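# Find the mislabeled office box and put it in the tote

## Task

Every closed box on the office desks is marked FULL or EMPTY, and exactly one marking is false. Put the falsely marked box inside the tote near the door, resting wholly within it with no part over the rim. Every other box must be on its own desk. The robot must not tip over or finish leaning. Anything that stays in place only because the robot holds it at the end does not count.

## Robot and tools

Robot: TidyBot++, a four-caster mobile base 0.54 m long, 0.50 m wide and 0.38 m tall. On top is one seven-joint arm with a two-finger gripper. The shoulder sits 0.12 m ahead of the base centre and 0.68 m above the floor. There are two cameras: base_camera is fixed on the base, and wrist_camera looks along the hand.

Frames: the base frame has its origin on the floor under the base centre, with x forward, y left and z up. hand_pose is reported in this frame and gives the midpoint between the finger pads. Its z axis runs out along the fingers, and the fingers open along its y axis. The odometry frame is the base frame as it was at the start of the scene. base_odometry heading is positive to the left, from -3.142 to 3.142. It counts wheel turns, so wheel slip looks like travel, and it drifts a few cm and degrees over many moves. base_tilt is in degrees, positive when the robot leans forward or right.

execute_actions(actions, cameras): actions is a list holding one action or none. An empty list just reports state and images. An action may contain base, joints, speeds, or base and joints together. Motions in one action start at the same time but may finish at different times.
- base takes exactly one relative move, measured from where the base last reported itself: translate_m (metres, forward positive, -2 to 2), strafe_m (metres, left positive, -2 to 2) or rotate_rad (radians, counter-clockwise from above positive, -6.3 to 6.3). A move needing over 8.667 s at its top speed is refused.
- joints holds absolute targets keyed by name, not offsets. joint_1_rad (any angle; positive turns the arm clockwise from above, opposite to rotate_rad), joint_2_rad shoulder -2.249 to 2.249, joint_3_rad any angle, joint_4_rad elbow -2.579 to 2.579, joint_5_rad any angle, joint_6_rad wrist -2.099 to 2.099, joint_7_rad any angle (hand down: positive is counter-clockwise from above; at 1.57 the fingers open toward the robot's left and right), gripper_pos 0 (open, gap about 85 mm) to 1 (closed, gap about 85 x (1 - gripper_pos) mm). Free-turning joints take the short way, so turn them in steps under half a turn. Done tolerance is ±0.039 for joints 1 to 4, ±0.056 for joints 5 to 7 and ±0.03 for the gripper. No action lasts past 15 s.
- speeds caps that action's top speed: translate_m and strafe_m 0.05 to 0.5 m/s, rotate_rad 0.1 to 1.57 rad/s. The maximum is the default.
- cameras: list of base_camera, wrist_camera or all. If null or omitted you get all cameras; [] gives none.
An unknown key or an out-of-range value rejects the whole call and nothing moves. A joint or the base left out of an action may still be driving toward an earlier target.

wait(seconds): 0 to 10 s with no new command, then the same report as an empty action.
zoom_image(camera, region): region [x0, y0, x1, y1] in pixels of that camera's latest full image, at most 504 x 504. base_camera is 644x364 and wrist_camera is 644x476.
finished_scene(scene): give the current scene number. It ends the scene once the robot has held its last command, and it cannot be undone. The result says whether the goal was met.

Arm geometry: upper arm 0.42 m, forearm 0.31 m, hand 0.31 m to the hand point. With joint_1_rad 0, joint_3_rad 3.14 and joint_5_rad 0 (close to the start), the arm stays in the vertical x-z plane. The tilt of each segment from vertical (forward positive) is then: upper = j2, forearm = j2 - j4, hand = j2 - j4 - j6. Reach forward = sum of length x sin(tilt), and height above the shoulder = sum of length x cos(tilt). The arm starts folded with the hand down, reaching up to 0.08 m ahead of the base with the elbow up to 1.15 m high. A downward-pointing hand can reach about 0.94 m above the floor, and only near the base. Closed fingertips reach about 20 mm beyond the hand point. Arm joints turn at up to 1.39 rad/s, and joints 5 to 7 at up to 1.22 rad/s.

Result lines: base_status and joint_status tell how each commanded motion ended. done: the target was reached, but for the base it only means the wheels turned, so check the images. off_target: the motion stopped short and may still be pushing. For the gripper at 1 this means something is held, and done means the grip is empty. contact_stop or time_out (base only): the old target is dropped. joint command not followed, usually with a cause: line: a self-collision check held back the arm targets. The gripper still moves, and the held-back targets may be retried later. limit_stop_at_motor_heat: overheated. on_its_own lists motion you did not command. motor_effort is given in percent, with the peak in brackets; it is noisy and offset. Motor temperatures are listed one per joint. Also watch for ARM HIT, MOTOR HOT (from 60 °C), OVER-TEMPERATURE FAULT (75 °C; the arm sinks) and torque faults. Joints 1 to 4 fault at 104.5 N m, with a warning at 56.7. Joints 5 to 7 fault at 51.3 N m, with a warning at 29.4. A fault freezes the arm for 10 s. A picture result lists any camera calibration that has changed.

Accuracy: friction and load sag leave the hand 1 to 2 cm or more off. To correct, send each joint its last command + (desired - read). Never command a held load's joints to their read angles. Trust the images over hand_pose.

Avoid: driving while the arm is caught on something above about 0.8 m, which can tip the robot. Also avoid pushing sideways on a raised hand, driving the base into obstacles (a blocked base shoves hard, and done can still be reported), holding loads for long (heat), dropping or slamming boxes, and leaving a box overhanging the tote rim. Something may now and then nudge loose objects, so check the final state before finishing. The simulation keeps running while you think.

Each tool is called after "Call:" in YAML: its name, and indented under it one key for each argument.

## Session

Call:
execute_actions:
  actions: []

Scene clock: 0.00 s.
Motor temperatures (°C, as the motors report them): [35 31 29 34 38 45 46]
base_odometry: x=+0.000 y=+0.000 heading=+0.000 (m, m, rad; odometry frame)
base_tilt: forward=+0.2 right=-0.2 (deg)
base_status: not commanded
joint_positions: joint_1_rad=-0.045 joint_2_rad=-0.360 joint_3_rad=+3.082 joint_4_rad=-2.530 joint_5_rad=+0.044 joint_6_rad=-0.929 joint_7_rad=+1.595 gripper_pos=+0.000
joint_status: not commanded
motor_effort: joint_1_rad=+0 joint_2_rad=-1 joint_3_rad=+0 joint_4_rad=+11 joint_5_rad=+1 joint_6_rad=-1 joint_7_rad=+0 (%)
hand_pose: x=+0.2435 y=+0.0009 z=+0.5873 quat_wxyz=(+0.028, +0.997, +0.076, +0.022) (m; base frame)
pictures: base_camera, wrist_camera
Images, in order (width x height): base_camera 644x364, wrist_camera 644x476.

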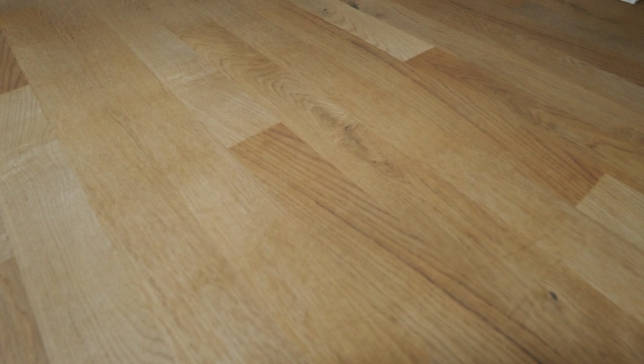

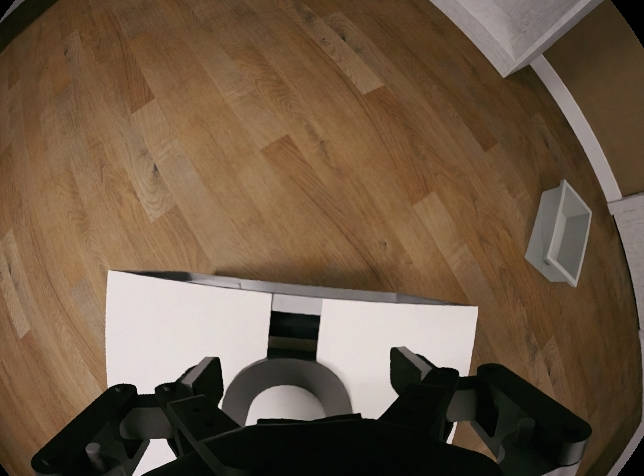

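Call:
execute_actions:
  actions:
    - {"joints":{"joint_1_rad":0,"joint_3_rad":3.14,"joint_5_rad":0,"joint_4_rad":-2.2,"joint_6_rad":0.0,"joint_7_rad":1.57}}
  cameras: ["wrist_camera"]

Call:
execute_actions:
  actions:
    - {"base":{"rotate_rad":1.6}}
  cameras: ["wrist_camera"]

Call:
execute_actions:
  actions:
    - {"base":{"rotate_rad":1.6}}
  cameras: ["wrist_camera"]

Scene clock: 6.43 s.
Motor temperatures (°C, as the motors report them): [35 31 29 34 38 45 46]
base_odometry: x=+0.000 y=+0.000 heading=+0.000 (m, m, rad; odometry frame)
base_tilt: forward=+0.2 right=-0.2 (deg)
base_status: not commanded
joint_positions: joint_1_rad=-0.017 joint_2_rad=-0.360 joint_3_rad=+3.128 joint_4_rad=-2.202 joint_5_rad=+0.023 joint_6_rad=-0.009 joint_7_rad=+1.592 gripper_pos=+0.000
joint_status: all done
motor_effort: joint_1_rad=+0(0) joint_2_rad=-10(10) joint_3_rad=+0(0) joint_4_rad=+21(22) joint_5_rad=+1(0) joint_6_rad=+8(8) joint_7_rad=+0(0) (%)
hand_pose: x=+0.5724 y=+0.0156 z=+0.9054 quat_wxyz=(+0.007, +0.798, +0.031, +0.601) (m; base frame)
pictures: wrist_camera
camera_calibration (this result's frames):
wrist_camera: T_world_to_cam=[[-0.0232866, -0.999565, 0.0180989, 0.00736873], [-0.229266, -0.0122819, -0.973286, 1.08123], [0.973085, -0.026814, -0.22888, -0.219703], [0, 0, 0, 1]] pos_world=[0.461852, 0.014754, 1.00193]
Images, in order (width x height): wrist_camera 644x476.

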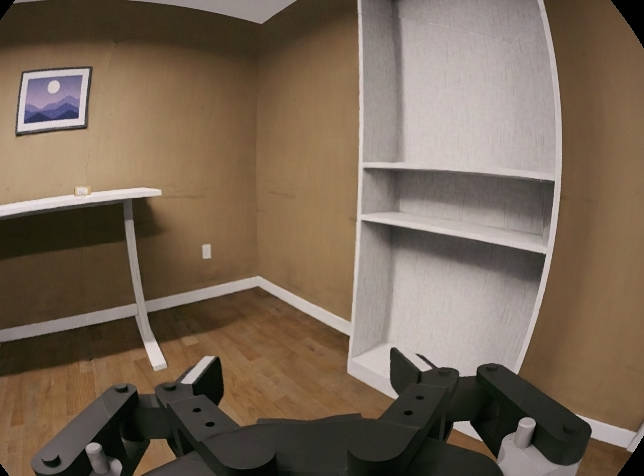

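Scene clock: 8.93 s.
Motor temperatures (°C, as the motors report them): [35 31 29 34 38 45 46]
base_odometry: x=+0.000 y=+0.000 heading=+1.599 (m, m, rad; odometry frame)
base_tilt: forward=+0.2 right=-0.2 (deg)
base_status: done
joint_positions: joint_1_rad=-0.006 joint_2_rad=-0.360 joint_3_rad=+3.137 joint_4_rad=-2.202 joint_5_rad=+0.023 joint_6_rad=-0.009 joint_7_rad=+1.592 gripper_pos=+0.000
joint_status: not commanded
motor_effort: joint_1_rad=+1(2) joint_2_rad=-10(12) joint_3_rad=+0(2) joint_4_rad=+21(21) joint_5_rad=+1(1) joint_6_rad=+8(8) joint_7_rad=+0(0) (%)
hand_pose: x=+0.5727 y=+0.0063 z=+0.9055 quat_wxyz=(+0.011, +0.799, +0.022, +0.601) (m; base frame)
pictures: wrist_camera
camera_calibration (this result's frames):
wrist_camera: T_world_to_cam=[[-0.0421165, -0.999003, 0.0148331, 0.0118403], [-0.229458, -0.00477793, -0.973307, 1.08133], [0.972407, -0.0443958, -0.229028, -0.219618], [0, 0, 0, 1]] pos_world=[0.462177, 0.00724489, 1.002]
Images, in order (width x height): wrist_camera 644x476.

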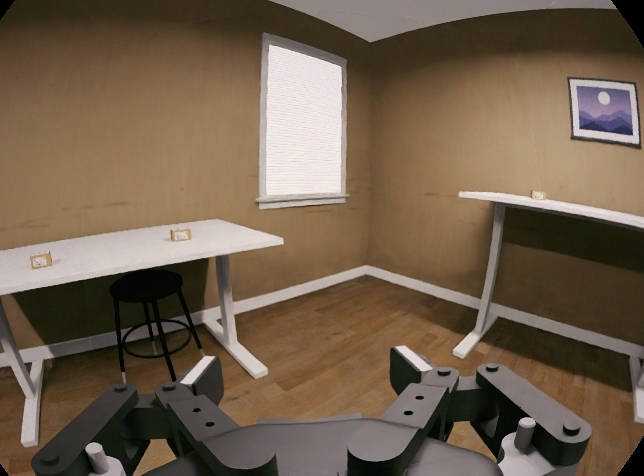

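Scene clock: 11.23 s.
Motor temperatures (°C, as the motors report them): [35 31 29 34 38 45 46]
base_odometry: x=+0.000 y=+0.000 heading=-3.085 (m, m, rad; odometry frame)
base_tilt: forward=+0.2 right=-0.2 (deg)
base_status: done
joint_positions: joint_1_rad=-0.006 joint_2_rad=-0.360 joint_3_rad=+3.137 joint_4_rad=-2.202 joint_5_rad=+0.023 joint_6_rad=-0.009 joint_7_rad=+1.592 gripper_pos=+0.000
joint_status: not commanded
motor_effort: joint_1_rad=+0(1) joint_2_rad=-10(11) joint_3_rad=+0(1) joint_4_rad=+21(21) joint_5_rad=+1(1) joint_6_rad=+8(8) joint_7_rad=+0(0) (%)
hand_pose: x=+0.5727 y=+0.0066 z=+0.9055 quat_wxyz=(+0.011, +0.799, +0.023, +0.601) (m; base frame)
pictures: wrist_camera
camera_calibration (this result's frames):
wrist_camera: T_world_to_cam=[[-0.0415999, -0.99902, 0.0150863, 0.0116059], [-0.229454, -0.00514336, -0.973306, 1.08133], [0.97243, -0.043951, -0.229015, -0.219622], [0, 0, 0, 1]] pos_world=[0.462165, 0.0075036, 1.00199]
Images, in order (width x height): wrist_camera 644x476.

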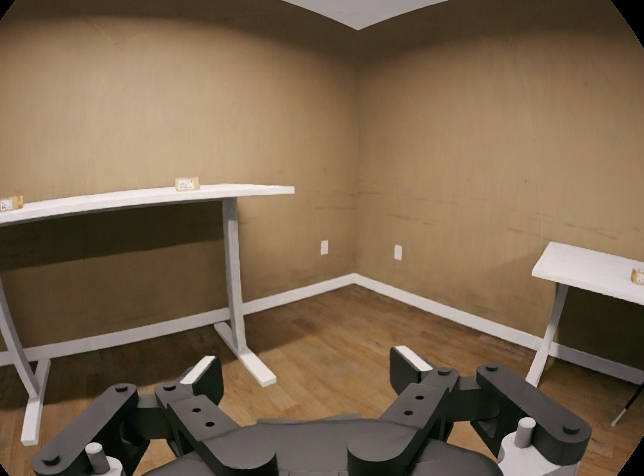

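Call:
execute_actions:
  actions:
    - {"base":{"rotate_rad":-0.85},"joints":{"joint_2_rad":-0.2,"joint_4_rad":-1.8,"joint_6_rad":-0.5}}

Scene clock: 16.67 s.
Motor temperatures (°C, as the motors report them): [35 31 29 35 38 45 46]
base_odometry: x=+0.000 y=+0.000 heading=+2.349 (m, m, rad; odometry frame)
base_tilt: forward=+0.2 right=-0.2 (deg)
base_status: done
joint_positions: joint_1_rad=-0.005 joint_2_rad=-0.213 joint_3_rad=+3.142 joint_4_rad=-1.812 joint_5_rad=+0.023 joint_6_rad=-0.480 joint_7_rad=+1.592 gripper_pos=+0.000
joint_status: all done
motor_effort: joint_1_rad=+0(1) joint_2_rad=-16(16) joint_3_rad=+0(2) joint_4_rad=+21(22) joint_5_rad=+1(1) joint_6_rad=+7(8) joint_7_rad=+0(0) (%)
hand_pose: x=+0.6163 y=+0.0005 z=+0.9330 quat_wxyz=(+0.014, +0.862, +0.017, +0.507) (m; base frame)
pictures: base_camera, wrist_camera
camera_calibration (this result's frames):
wrist_camera: T_world_to_cam=[[-0.0537929, -0.998186, 0.02705, 0.00323055], [-0.443326, -0.000399454, -0.89636, 1.17807], [0.894745, -0.0602098, -0.442501, -0.00887271], [0, 0, 0, 1]] pos_world=[0.530383, 0.00316105, 1.05196]
Images, in order (width x height): base_camera 644x364, wrist_camera 644x476.

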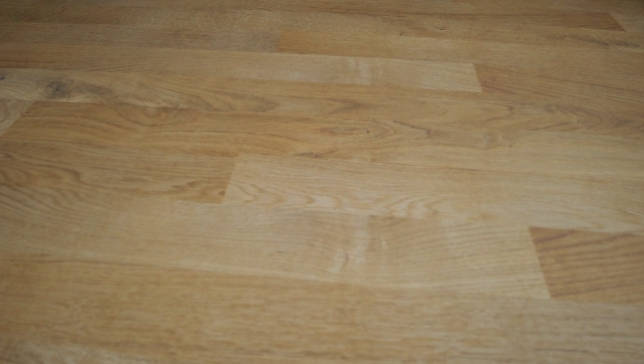

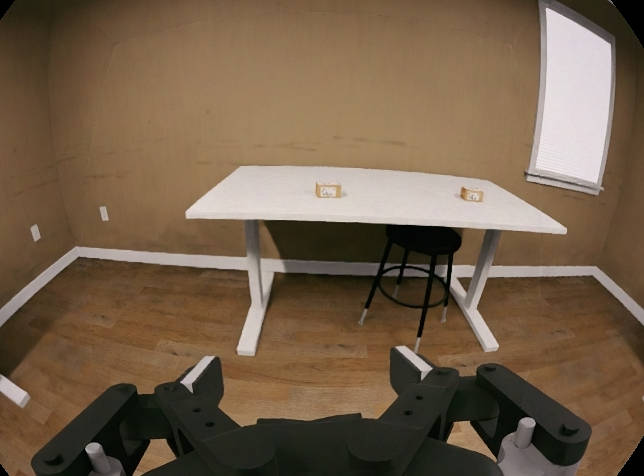

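Call:
zoom_image:
  camera: "wrist_camera"
  region: [280, 150, 520, 240]

Call:
execute_actions:
  actions:
    - {"base":{"rotate_rad":-0.08}}
  cameras: []

Call:
execute_actions:
  actions:
    - {"base":{"translate_m":0.75}}

Region (280, 150, 520, 240) of wrist_camera's 644x476 image, scaled by 2.100; it fills the top 189 rows of this view, and the rest is white.

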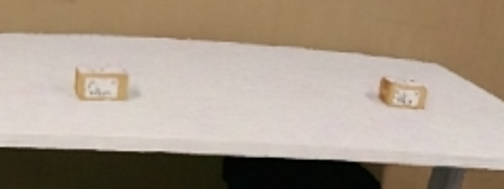

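Scene clock: 22.10 s.
Motor temperatures (°C, as the motors report them): [35 31 29 35 38 45 46]
base_odometry: x=+0.000 y=+0.000 heading=+2.270 (m, m, rad; odometry frame)
base_tilt: forward=+0.2 right=-0.2 (deg)
base_status: done
joint_positions: joint_1_rad=-0.001 joint_2_rad=-0.213 joint_3_rad=+3.144 joint_4_rad=-1.812 joint_5_rad=+0.021 joint_6_rad=-0.480 joint_7_rad=+1.592 gripper_pos=+0.000
joint_status: not commanded
motor_effort: joint_1_rad=+0(2) joint_2_rad=-16(16) joint_3_rad=-1(2) joint_4_rad=+21(21) joint_5_rad=+1(1) joint_6_rad=+7(7) joint_7_rad=+0(0) (%)
hand_pose: x=+0.6163 y=-0.0029 z=+0.9330 quat_wxyz=(+0.015, +0.862, +0.014, +0.507) (m; base frame)
pictures: none
No camera images: the call's "cameras" was empty. Leave "cameras" out to get every camera's image.

Scene clock: 24.97 s.
Motor temperatures (°C, as the motors report them): [35 31 29 35 38 45 46]
base_odometry: x=-0.482 y=+0.575 heading=+2.270 (m, m, rad; odometry frame)
base_tilt: forward=+0.2 right=-0.2 (deg)
base_status: done
joint_positions: joint_1_rad=-0.001 joint_2_rad=-0.204 joint_3_rad=+3.144 joint_4_rad=-1.810 joint_5_rad=+0.021 joint_6_rad=-0.483 joint_7_rad=+1.592 gripper_pos=+0.000
joint_status: not commanded
motor_effort: joint_1_rad=+0(0) joint_2_rad=-16(18) joint_3_rad=+0(0) joint_4_rad=+21(22) joint_5_rad=+1(1) joint_6_rad=+7(8) joint_7_rad=+0(1) (%)
hand_pose: x=+0.6185 y=-0.0029 z=+0.9286 quat_wxyz=(+0.015, +0.865, +0.014, +0.502) (m; base frame)
pictures: base_camera, wrist_camera
camera_calibration (this result's frames):
wrist_camera: T_world_to_cam=[[-0.0605878, -0.997836, 0.0255241, 0.00568045], [-0.452588, 0.00467144, -0.891707, 1.17654], [0.889659, -0.0655785, -0.451892, -0.00114816], [0, 0, 0, 1]] pos_world=[0.533854, 0.0000967273, 1.04847]
Images, in order (width x height): base_camera 644x364, wrist_camera 644x476.

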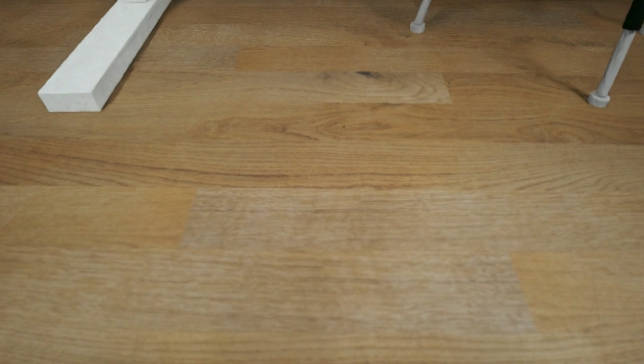

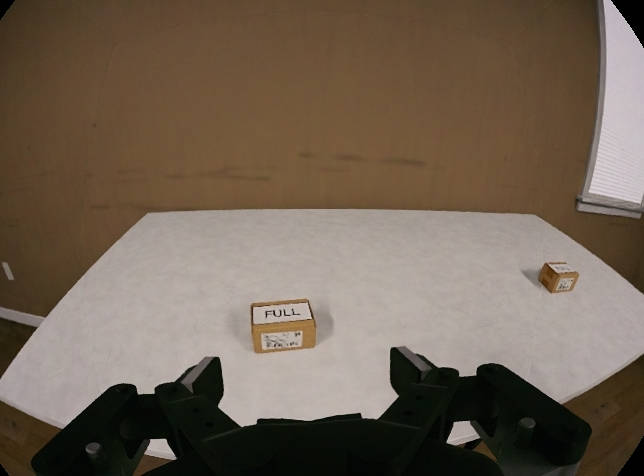

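Call:
execute_actions:
  actions:
    - {"base":{"translate_m":0.25},"joints":{"joint_1_rad":-0.04,"joint_2_rad":0.452,"joint_4_rad":-0.884,"joint_6_rad":-1.805,"joint_7_rad":0.08}}

Scene clock: 45.70 s.
Motor temperatures (°C, as the motors report them): [35 32 29 35 38 45 46]
base_odometry: x=-0.643 y=+0.766 heading=+2.269 (m, m, rad; odometry frame)
base_tilt: forward=+0.2 right=-0.2 (deg)
base_status: done
joint_positions: joint_1_rad=-0.023 joint_2_rad=+0.437 joint_3_rad=+3.144 joint_4_rad=-0.896 joint_5_rad=+0.021 joint_6_rad=-1.786 joint_7_rad=+0.099 gripper_pos=+0.000
joint_status: all done
motor_effort: joint_1_rad=+1(0) joint_2_rad=-36(37) joint_3_rad=-1(1) joint_4_rad=+16(22) joint_5_rad=+1(1) joint_6_rad=+0(7) joint_7_rad=+0(0) (%)
hand_pose: x=+0.6096 y=+0.0050 z=+0.8257 quat_wxyz=(+0.001, +0.746, -0.666, +0.015) (m; base frame)
pictures: base_camera, wrist_camera
camera_calibration (this result's frames):
wrist_camera: T_world_to_cam=[[-0.997236, -0.0665072, 0.0331134, 0.575733], [-0.068731, 0.995085, -0.0712941, 0.164433], [-0.0282091, -0.073373, -0.996906, 0.970353], [0, 0, 0, 1]] pos_world=[0.612816, -0.0541364, 0.960009]
Images, in order (width x height): base_camera 644x364, wrist_camera 644x476.

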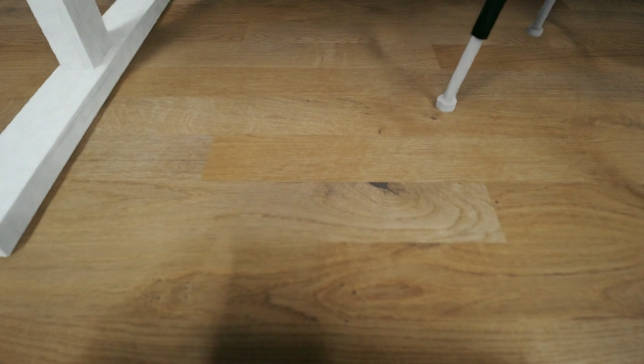

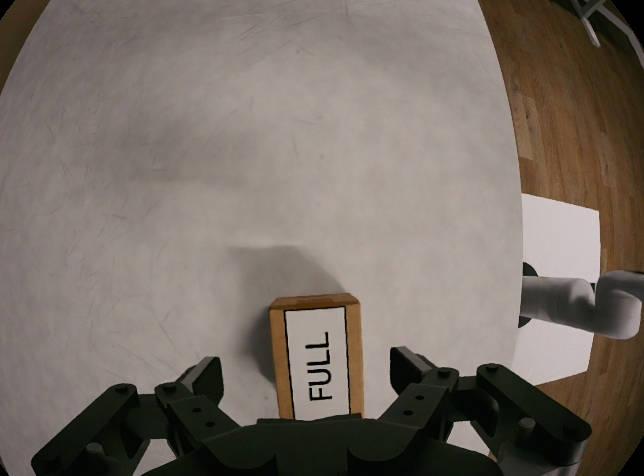

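Call:
execute_actions:
  actions:
    - {"joints":{"joint_1_rad":-0.06,"joint_2_rad":0.40,"joint_4_rad":-1.17,"joint_6_rad":-1.56,"joint_7_rad":0.14}}
  cameras: ["wrist_camera"]

Call:
execute_actions:
  actions:
    - {"joints":{"gripper_pos":1}}
  cameras: []

Call:
execute_actions:
  actions:
    - {"joints":{"joint_2_rad":0.452,"joint_4_rad":-0.884,"joint_6_rad":-1.805}}
  cameras: ["wrist_camera"]

Scene clock: 53.93 s.
Motor temperatures (°C, as the motors report them): [35 32 29 35 38 45 46]
base_odometry: x=-0.643 y=+0.766 heading=+2.269 (m, m, rad; odometry frame)
base_tilt: forward=+0.2 right=-0.2 (deg)
base_status: not commanded
joint_positions: joint_1_rad=-0.043 joint_2_rad=+0.417 joint_3_rad=+3.144 joint_4_rad=-1.161 joint_5_rad=+0.021 joint_6_rad=-1.580 joint_7_rad=+0.118 gripper_pos=+0.000
joint_status: all done
motor_effort: joint_1_rad=+0(1) joint_2_rad=-35(37) joint_3_rad=-1(1) joint_4_rad=+16(17) joint_5_rad=+1(1) joint_6_rad=+0(1) joint_7_rad=+1(0) (%)
hand_pose: x=+0.5987 y=+0.0143 z=+0.7532 quat_wxyz=(+0.014, +0.761, -0.649, +0.002) (m; base frame)
pictures: wrist_camera
camera_calibration (this result's frames):
wrist_camera: T_world_to_cam=[[-0.99138, -0.109983, 0.0712074, 0.536286], [-0.114922, 0.990945, -0.0694362, 0.175559], [-0.0629258, -0.0770209, -0.995042, 0.917915], [0, 0, 0, 1]] pos_world=[0.609599, -0.0442888, 0.887366]
Images, in order (width x height): wrist_camera 644x476.

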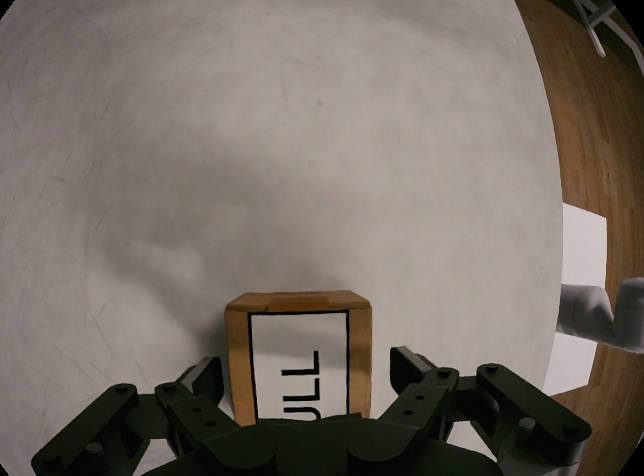

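Scene clock: 55.03 s.
Motor temperatures (°C, as the motors report them): [35 32 29 35 38 45 46]
base_odometry: x=-0.643 y=+0.766 heading=+2.269 (m, m, rad; odometry frame)
base_tilt: forward=+0.2 right=-0.2 (deg)
base_status: not commanded
joint_positions: joint_1_rad=-0.043 joint_2_rad=+0.410 joint_3_rad=+3.144 joint_4_rad=-1.161 joint_5_rad=+0.021 joint_6_rad=-1.579 joint_7_rad=+0.118 gripper_pos=+0.350
joint_status: gripper_pos off_target (ended at +0.350, target +1.000)
motor_effort: joint_1_rad=+0(1) joint_2_rad=-35(36) joint_3_rad=+0(1) joint_4_rad=+17(17) joint_5_rad=+1(1) joint_6_rad=+0(1) joint_7_rad=+0(1) (%)
hand_pose: x=+0.5983 y=+0.0143 z=+0.7567 quat_wxyz=(+0.011, +0.761, -0.649, +0.005) (m; base frame)
pictures: none
No camera images: the call's "cameras" was empty. Leave "cameras" out to get every camera's image.

Scene clock: 56.63 s.
Motor temperatures (°C, as the motors report them): [35 32 29 35 38 45 46]
base_odometry: x=-0.643 y=+0.766 heading=+2.269 (m, m, rad; odometry frame)
base_tilt: forward=+0.2 right=-0.2 (deg)
base_status: not commanded
joint_positions: joint_1_rad=-0.043 joint_2_rad=+0.436 joint_3_rad=+3.144 joint_4_rad=-0.894 joint_5_rad=+0.021 joint_6_rad=-1.785 joint_7_rad=+0.118 gripper_pos=+0.350
joint_status: all done
motor_effort: joint_1_rad=+1(0) joint_2_rad=-36(37) joint_3_rad=+0(1) joint_4_rad=+17(16) joint_5_rad=+1(2) joint_6_rad=+1(1) joint_7_rad=+0(0) (%)
hand_pose: x=+0.6098 y=+0.0150 z=+0.8271 quat_wxyz=(-0.001, +0.759, -0.651, +0.017) (m; base frame)
pictures: wrist_camera
camera_calibration (this result's frames):
wrist_camera: T_world_to_cam=[[-0.993948, -0.1059, 0.0292049, 0.578364], [-0.107761, 0.991568, -0.0719808, 0.179001], [-0.0213359, -0.0746923, -0.996978, 0.968429], [0, 0, 0, 1]] pos_world=[0.614816, -0.0439086, 0.961497]
Images, in order (width x height): wrist_camera 644x476.

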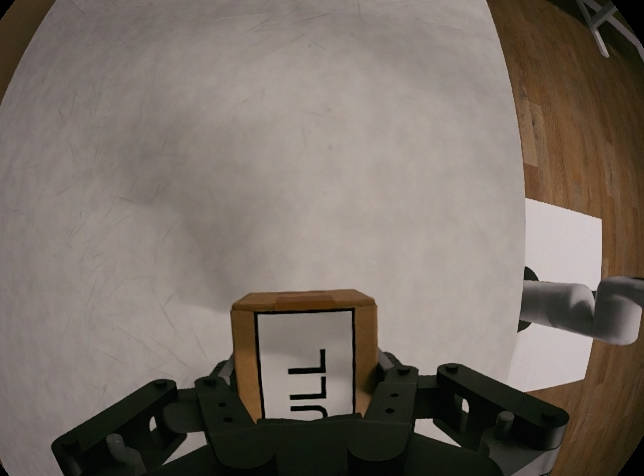

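Call:
execute_actions:
  actions:
    - {"base":{"translate_m":-1.1},"joints":{"joint_1_rad":0,"joint_7_rad":1.57}}
  cameras: []

Call:
execute_actions:
  actions:
    - {"base":{"rotate_rad":3.14},"joints":{"joint_2_rad":0.2,"joint_4_rad":-1.8,"joint_6_rad":-1.1},"speeds":{"rotate_rad":1.2}}
  cameras: []

Call:
execute_actions:
  actions:
    - {"base":{"strafe_m":-0.27}}

Scene clock: 69.77 s.
Motor temperatures (°C, as the motors report them): [35 32 29 35 38 45 46]
base_odometry: x=+0.063 y=-0.077 heading=+2.268 (m, m, rad; odometry frame)
base_tilt: forward=+0.2 right=-0.2 (deg)
base_status: done
joint_positions: joint_1_rad=-0.015 joint_2_rad=+0.451 joint_3_rad=+3.144 joint_4_rad=-0.894 joint_5_rad=+0.020 joint_6_rad=-1.789 joint_7_rad=+1.567 gripper_pos=+0.350
joint_status: all done
motor_effort: joint_1_rad=+0(1) joint_2_rad=-36(40) joint_3_rad=+0(1) joint_4_rad=+16(17) joint_5_rad=+1(2) joint_6_rad=+1(1) joint_7_rad=+0(0) (%)
hand_pose: x=+0.6114 y=+0.0013 z=+0.8195 quat_wxyz=(+0.010, +1.000, +0.002, +0.004) (m; base frame)
pictures: none
No camera images: the call's "cameras" was empty. Leave "cameras" out to get every camera's image.

Scene clock: 73.43 s.
Motor temperatures (°C, as the motors report them): [35 32 29 35 38 45 46]
base_odometry: x=+0.063 y=-0.077 heading=-0.876 (m, m, rad; odometry frame)
base_tilt: forward=+0.2 right=-0.2 (deg)
base_status: done
joint_positions: joint_1_rad=-0.001 joint_2_rad=+0.219 joint_3_rad=+3.140 joint_4_rad=-1.785 joint_5_rad=+0.018 joint_6_rad=-1.117 joint_7_rad=+1.567 gripper_pos=+0.350
joint_status: all done
motor_effort: joint_1_rad=+0(3) joint_2_rad=-27(37) joint_3_rad=-1(2) joint_4_rad=+15(17) joint_5_rad=+1(0) joint_6_rad=+1(1) joint_7_rad=+0(0) (%)
hand_pose: x=+0.5020 y=-0.0026 z=+0.6492 quat_wxyz=(+0.008, +1.000, +0.004, +0.010) (m; base frame)
pictures: none
No camera images: the call's "cameras" was empty. Leave "cameras" out to get every camera's image.

Scene clock: 75.27 s.
Motor temperatures (°C, as the motors report them): [35 32 29 35 38 45 46]
base_odometry: x=-0.144 y=-0.251 heading=-0.875 (m, m, rad; odometry frame)
base_tilt: forward=+0.2 right=-0.2 (deg)
base_status: done
joint_positions: joint_1_rad=+0.001 joint_2_rad=+0.219 joint_3_rad=+3.141 joint_4_rad=-1.786 joint_5_rad=+0.017 joint_6_rad=-1.117 joint_7_rad=+1.567 gripper_pos=+0.350
joint_status: not commanded
motor_effort: joint_1_rad=+1(2) joint_2_rad=-27(27) joint_3_rad=-1(2) joint_4_rad=+15(15) joint_5_rad=+1(0) joint_6_rad=+1(1) joint_7_rad=+0(0) (%)
hand_pose: x=+0.5018 y=-0.0038 z=+0.6493 quat_wxyz=(+0.008, +1.000, +0.001, +0.010) (m; base frame)
pictures: base_camera, wrist_camera
camera_calibration (this result's frames):
wrist_camera: T_world_to_cam=[[-0.0450557, -0.996648, 0.068278, -0.0306618], [-0.996771, 0.0403034, -0.06945, 0.614072], [0.0664654, -0.0711866, -0.995246, 0.742286], [0, 0, 0, 1]] pos_world=[0.561371, -0.0024674, 0.783498]
Images, in order (width x height): base_camera 644x364, wrist_camera 644x476.

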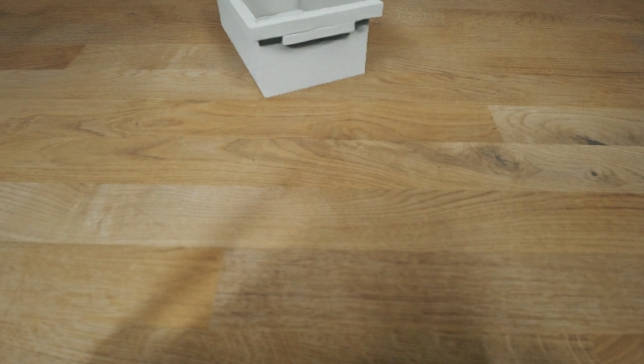

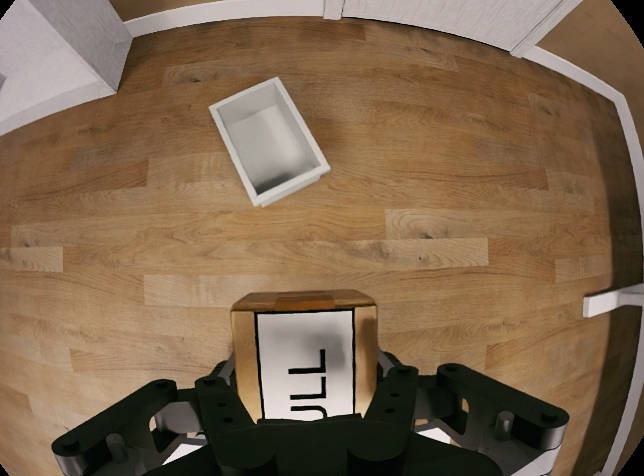

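Call:
execute_actions:
  actions:
    - {"base":{"translate_m":0.25},"joints":{"joint_1_rad":-0.14,"joint_2_rad":1.219,"joint_4_rad":-1.613,"joint_6_rad":-0.30,"joint_7_rad":0.29}}

Scene clock: 87.40 s.
Motor temperatures (°C, as the motors report them): [35 33 29 35 38 45 46]
base_odometry: x=+0.016 y=-0.443 heading=-0.876 (m, m, rad; odometry frame)
base_tilt: forward=+0.2 right=-0.2 (deg)
base_status: done
joint_positions: joint_1_rad=-0.124 joint_2_rad=+1.213 joint_3_rad=+3.141 joint_4_rad=-1.627 joint_5_rad=+0.017 joint_6_rad=-0.320 joint_7_rad=+0.310 gripper_pos=+0.350
joint_status: all done
motor_effort: joint_1_rad=+0(0) joint_2_rad=-44(45) joint_3_rad=-1(1) joint_4_rad=+5(16) joint_5_rad=+1(1) joint_6_rad=+0(1) joint_7_rad=+0(0) (%)
hand_pose: x=+0.5967 y=+0.0593 z=+0.2176 quat_wxyz=(+0.008, +0.847, -0.532, -0.006) (m; base frame)
pictures: base_camera, wrist_camera
camera_calibration (this result's frames):
wrist_camera: T_world_to_cam=[[-0.917253, -0.391418, 0.0737513, 0.549295], [-0.395293, 0.917304, -0.0479236, 0.260512], [-0.0488942, -0.0731115, -0.996125, 0.379887], [0, 0, 0, 1]] pos_world=[0.625395, 0.00380979, 0.350388]
Images, in order (width x height): base_camera 644x364, wrist_camera 644x476.

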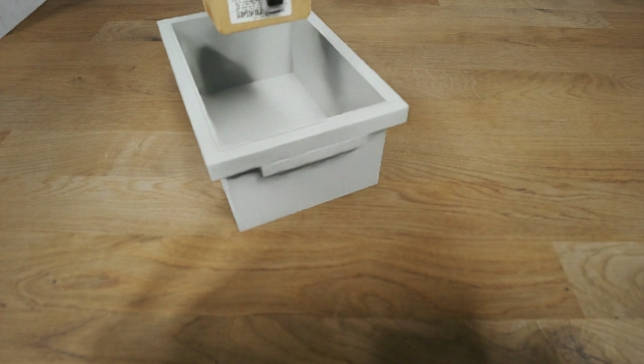

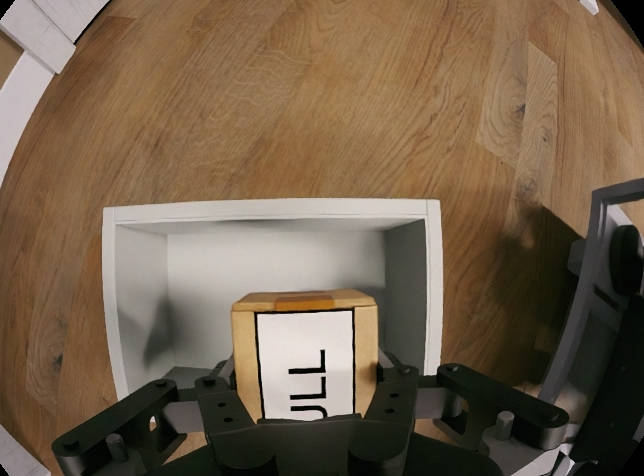

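Call:
execute_actions:
  actions:
    - {"joints":{"joint_1_rad":-0.09,"joint_2_rad":1.603,"joint_4_rad":-1.232,"joint_6_rad":-0.30,"joint_7_rad":0.33}}

Scene clock: 93.57 s.
Motor temperatures (°C, as the motors report them): [35 33 29 35 38 45 46]
base_odometry: x=+0.016 y=-0.443 heading=-0.875 (m, m, rad; odometry frame)
base_tilt: forward=+0.2 right=-0.2 (deg)
base_status: not commanded
joint_positions: joint_1_rad=-0.105 joint_2_rad=+1.605 joint_3_rad=+3.141 joint_4_rad=-1.246 joint_5_rad=+0.017 joint_6_rad=-0.319 joint_7_rad=+0.310 gripper_pos=+0.350
joint_status: all done
motor_effort: joint_1_rad=+0(0) joint_2_rad=-46(49) joint_3_rad=-1(1) joint_4_rad=+5(5) joint_5_rad=+1(1) joint_6_rad=+0(0) joint_7_rad=+0(0) (%)
hand_pose: x=+0.6179 y=+0.0525 z=+0.0549 quat_wxyz=(+0.011, +0.842, -0.539, -0.009) (m; base frame)
pictures: base_camera, wrist_camera
camera_calibration (this result's frames):
wrist_camera: T_world_to_cam=[[-0.923713, -0.374136, 0.0823177, 0.580777], [-0.378494, 0.924491, -0.0453727, 0.25639], [-0.0591264, -0.0730681, -0.995573, 0.22468], [0, 0, 0, 1]] pos_world=[0.646798, -0.00332432, 0.18751]
Images, in order (width x height): base_camera 644x364, wrist_camera 644x476.

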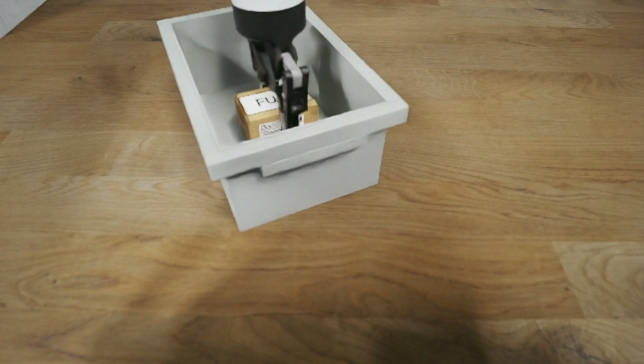

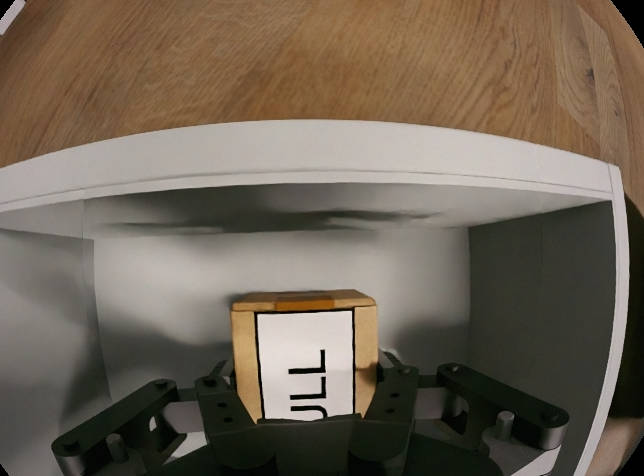

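Call:
execute_actions:
  actions:
    - {"joints":{"gripper_pos":0.1}}
  cameras: []

Call:
execute_actions:
  actions:
    - {"joints":{"joint_2_rad":1.219,"joint_4_rad":-1.58}}

Scene clock: 101.47 s.
Motor temperatures (°C, as the motors report them): [35 33 29 35 38 45 46]
base_odometry: x=+0.016 y=-0.443 heading=-0.875 (m, m, rad; odometry frame)
base_tilt: forward=+0.2 right=-0.2 (deg)
base_status: not commanded
joint_positions: joint_1_rad=-0.105 joint_2_rad=+1.605 joint_3_rad=+3.141 joint_4_rad=-1.246 joint_5_rad=+0.017 joint_6_rad=-0.319 joint_7_rad=+0.310 gripper_pos=+0.100
joint_status: all done
motor_effort: joint_1_rad=+1(1) joint_2_rad=-46(46) joint_3_rad=-1(1) joint_4_rad=+5(5) joint_5_rad=+1(0) joint_6_rad=+0(0) joint_7_rad=+0(0) (%)
hand_pose: x=+0.6179 y=+0.0525 z=+0.0549 quat_wxyz=(+0.011, +0.842, -0.539, -0.009) (m; base frame)
pictures: none
No camera images: the call's "cameras" was empty. Leave "cameras" out to get every camera's image.

Scene clock: 103.03 s.
Motor temperatures (°C, as the motors report them): [35 33 29 35 38 45 46]
base_odometry: x=+0.016 y=-0.443 heading=-0.876 (m, m, rad; odometry frame)
base_tilt: forward=+0.2 right=-0.2 (deg)
base_status: not commanded
joint_positions: joint_1_rad=-0.105 joint_2_rad=+1.220 joint_3_rad=+3.141 joint_4_rad=-1.566 joint_5_rad=+0.017 joint_6_rad=-0.319 joint_7_rad=+0.310 gripper_pos=+0.100
joint_status: all done
motor_effort: joint_1_rad=+0(0) joint_2_rad=-45(48) joint_3_rad=-1(1) joint_4_rad=+6(7) joint_5_rad=+1(1) joint_6_rad=+0(1) joint_7_rad=+0(0) (%)
hand_pose: x=+0.6321 y=+0.0540 z=+0.2206 quat_wxyz=(-0.010, +0.842, -0.539, +0.016) (m; base frame)
pictures: base_camera, wrist_camera
camera_calibration (this result's frames):
wrist_camera: T_world_to_cam=[[-0.926972, -0.3746, 0.0199403, 0.596595], [-0.375092, 0.924814, -0.0634478, 0.269702], [0.00532646, -0.0662938, -0.997786, 0.35002], [0, 0, 0, 1]] pos_world=[0.652325, -0.00273576, 0.35446]
Images, in order (width x height): base_camera 644x364, wrist_camera 644x476.

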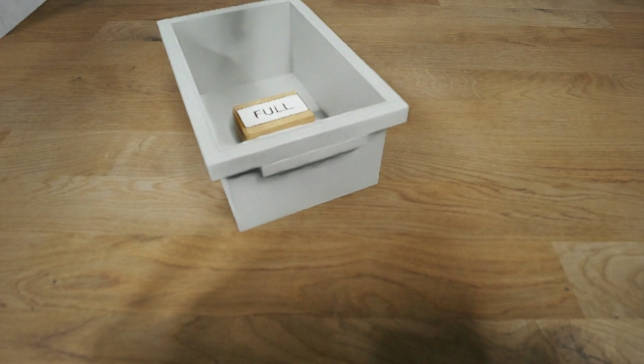

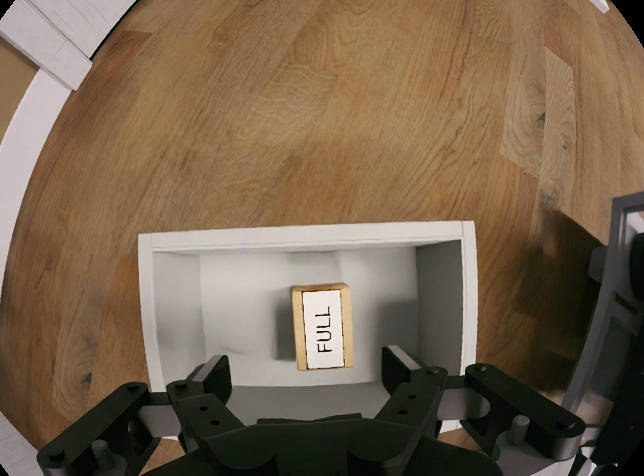

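Call:
finished_scene:
  scene: 1

The scene is finished: the task was done.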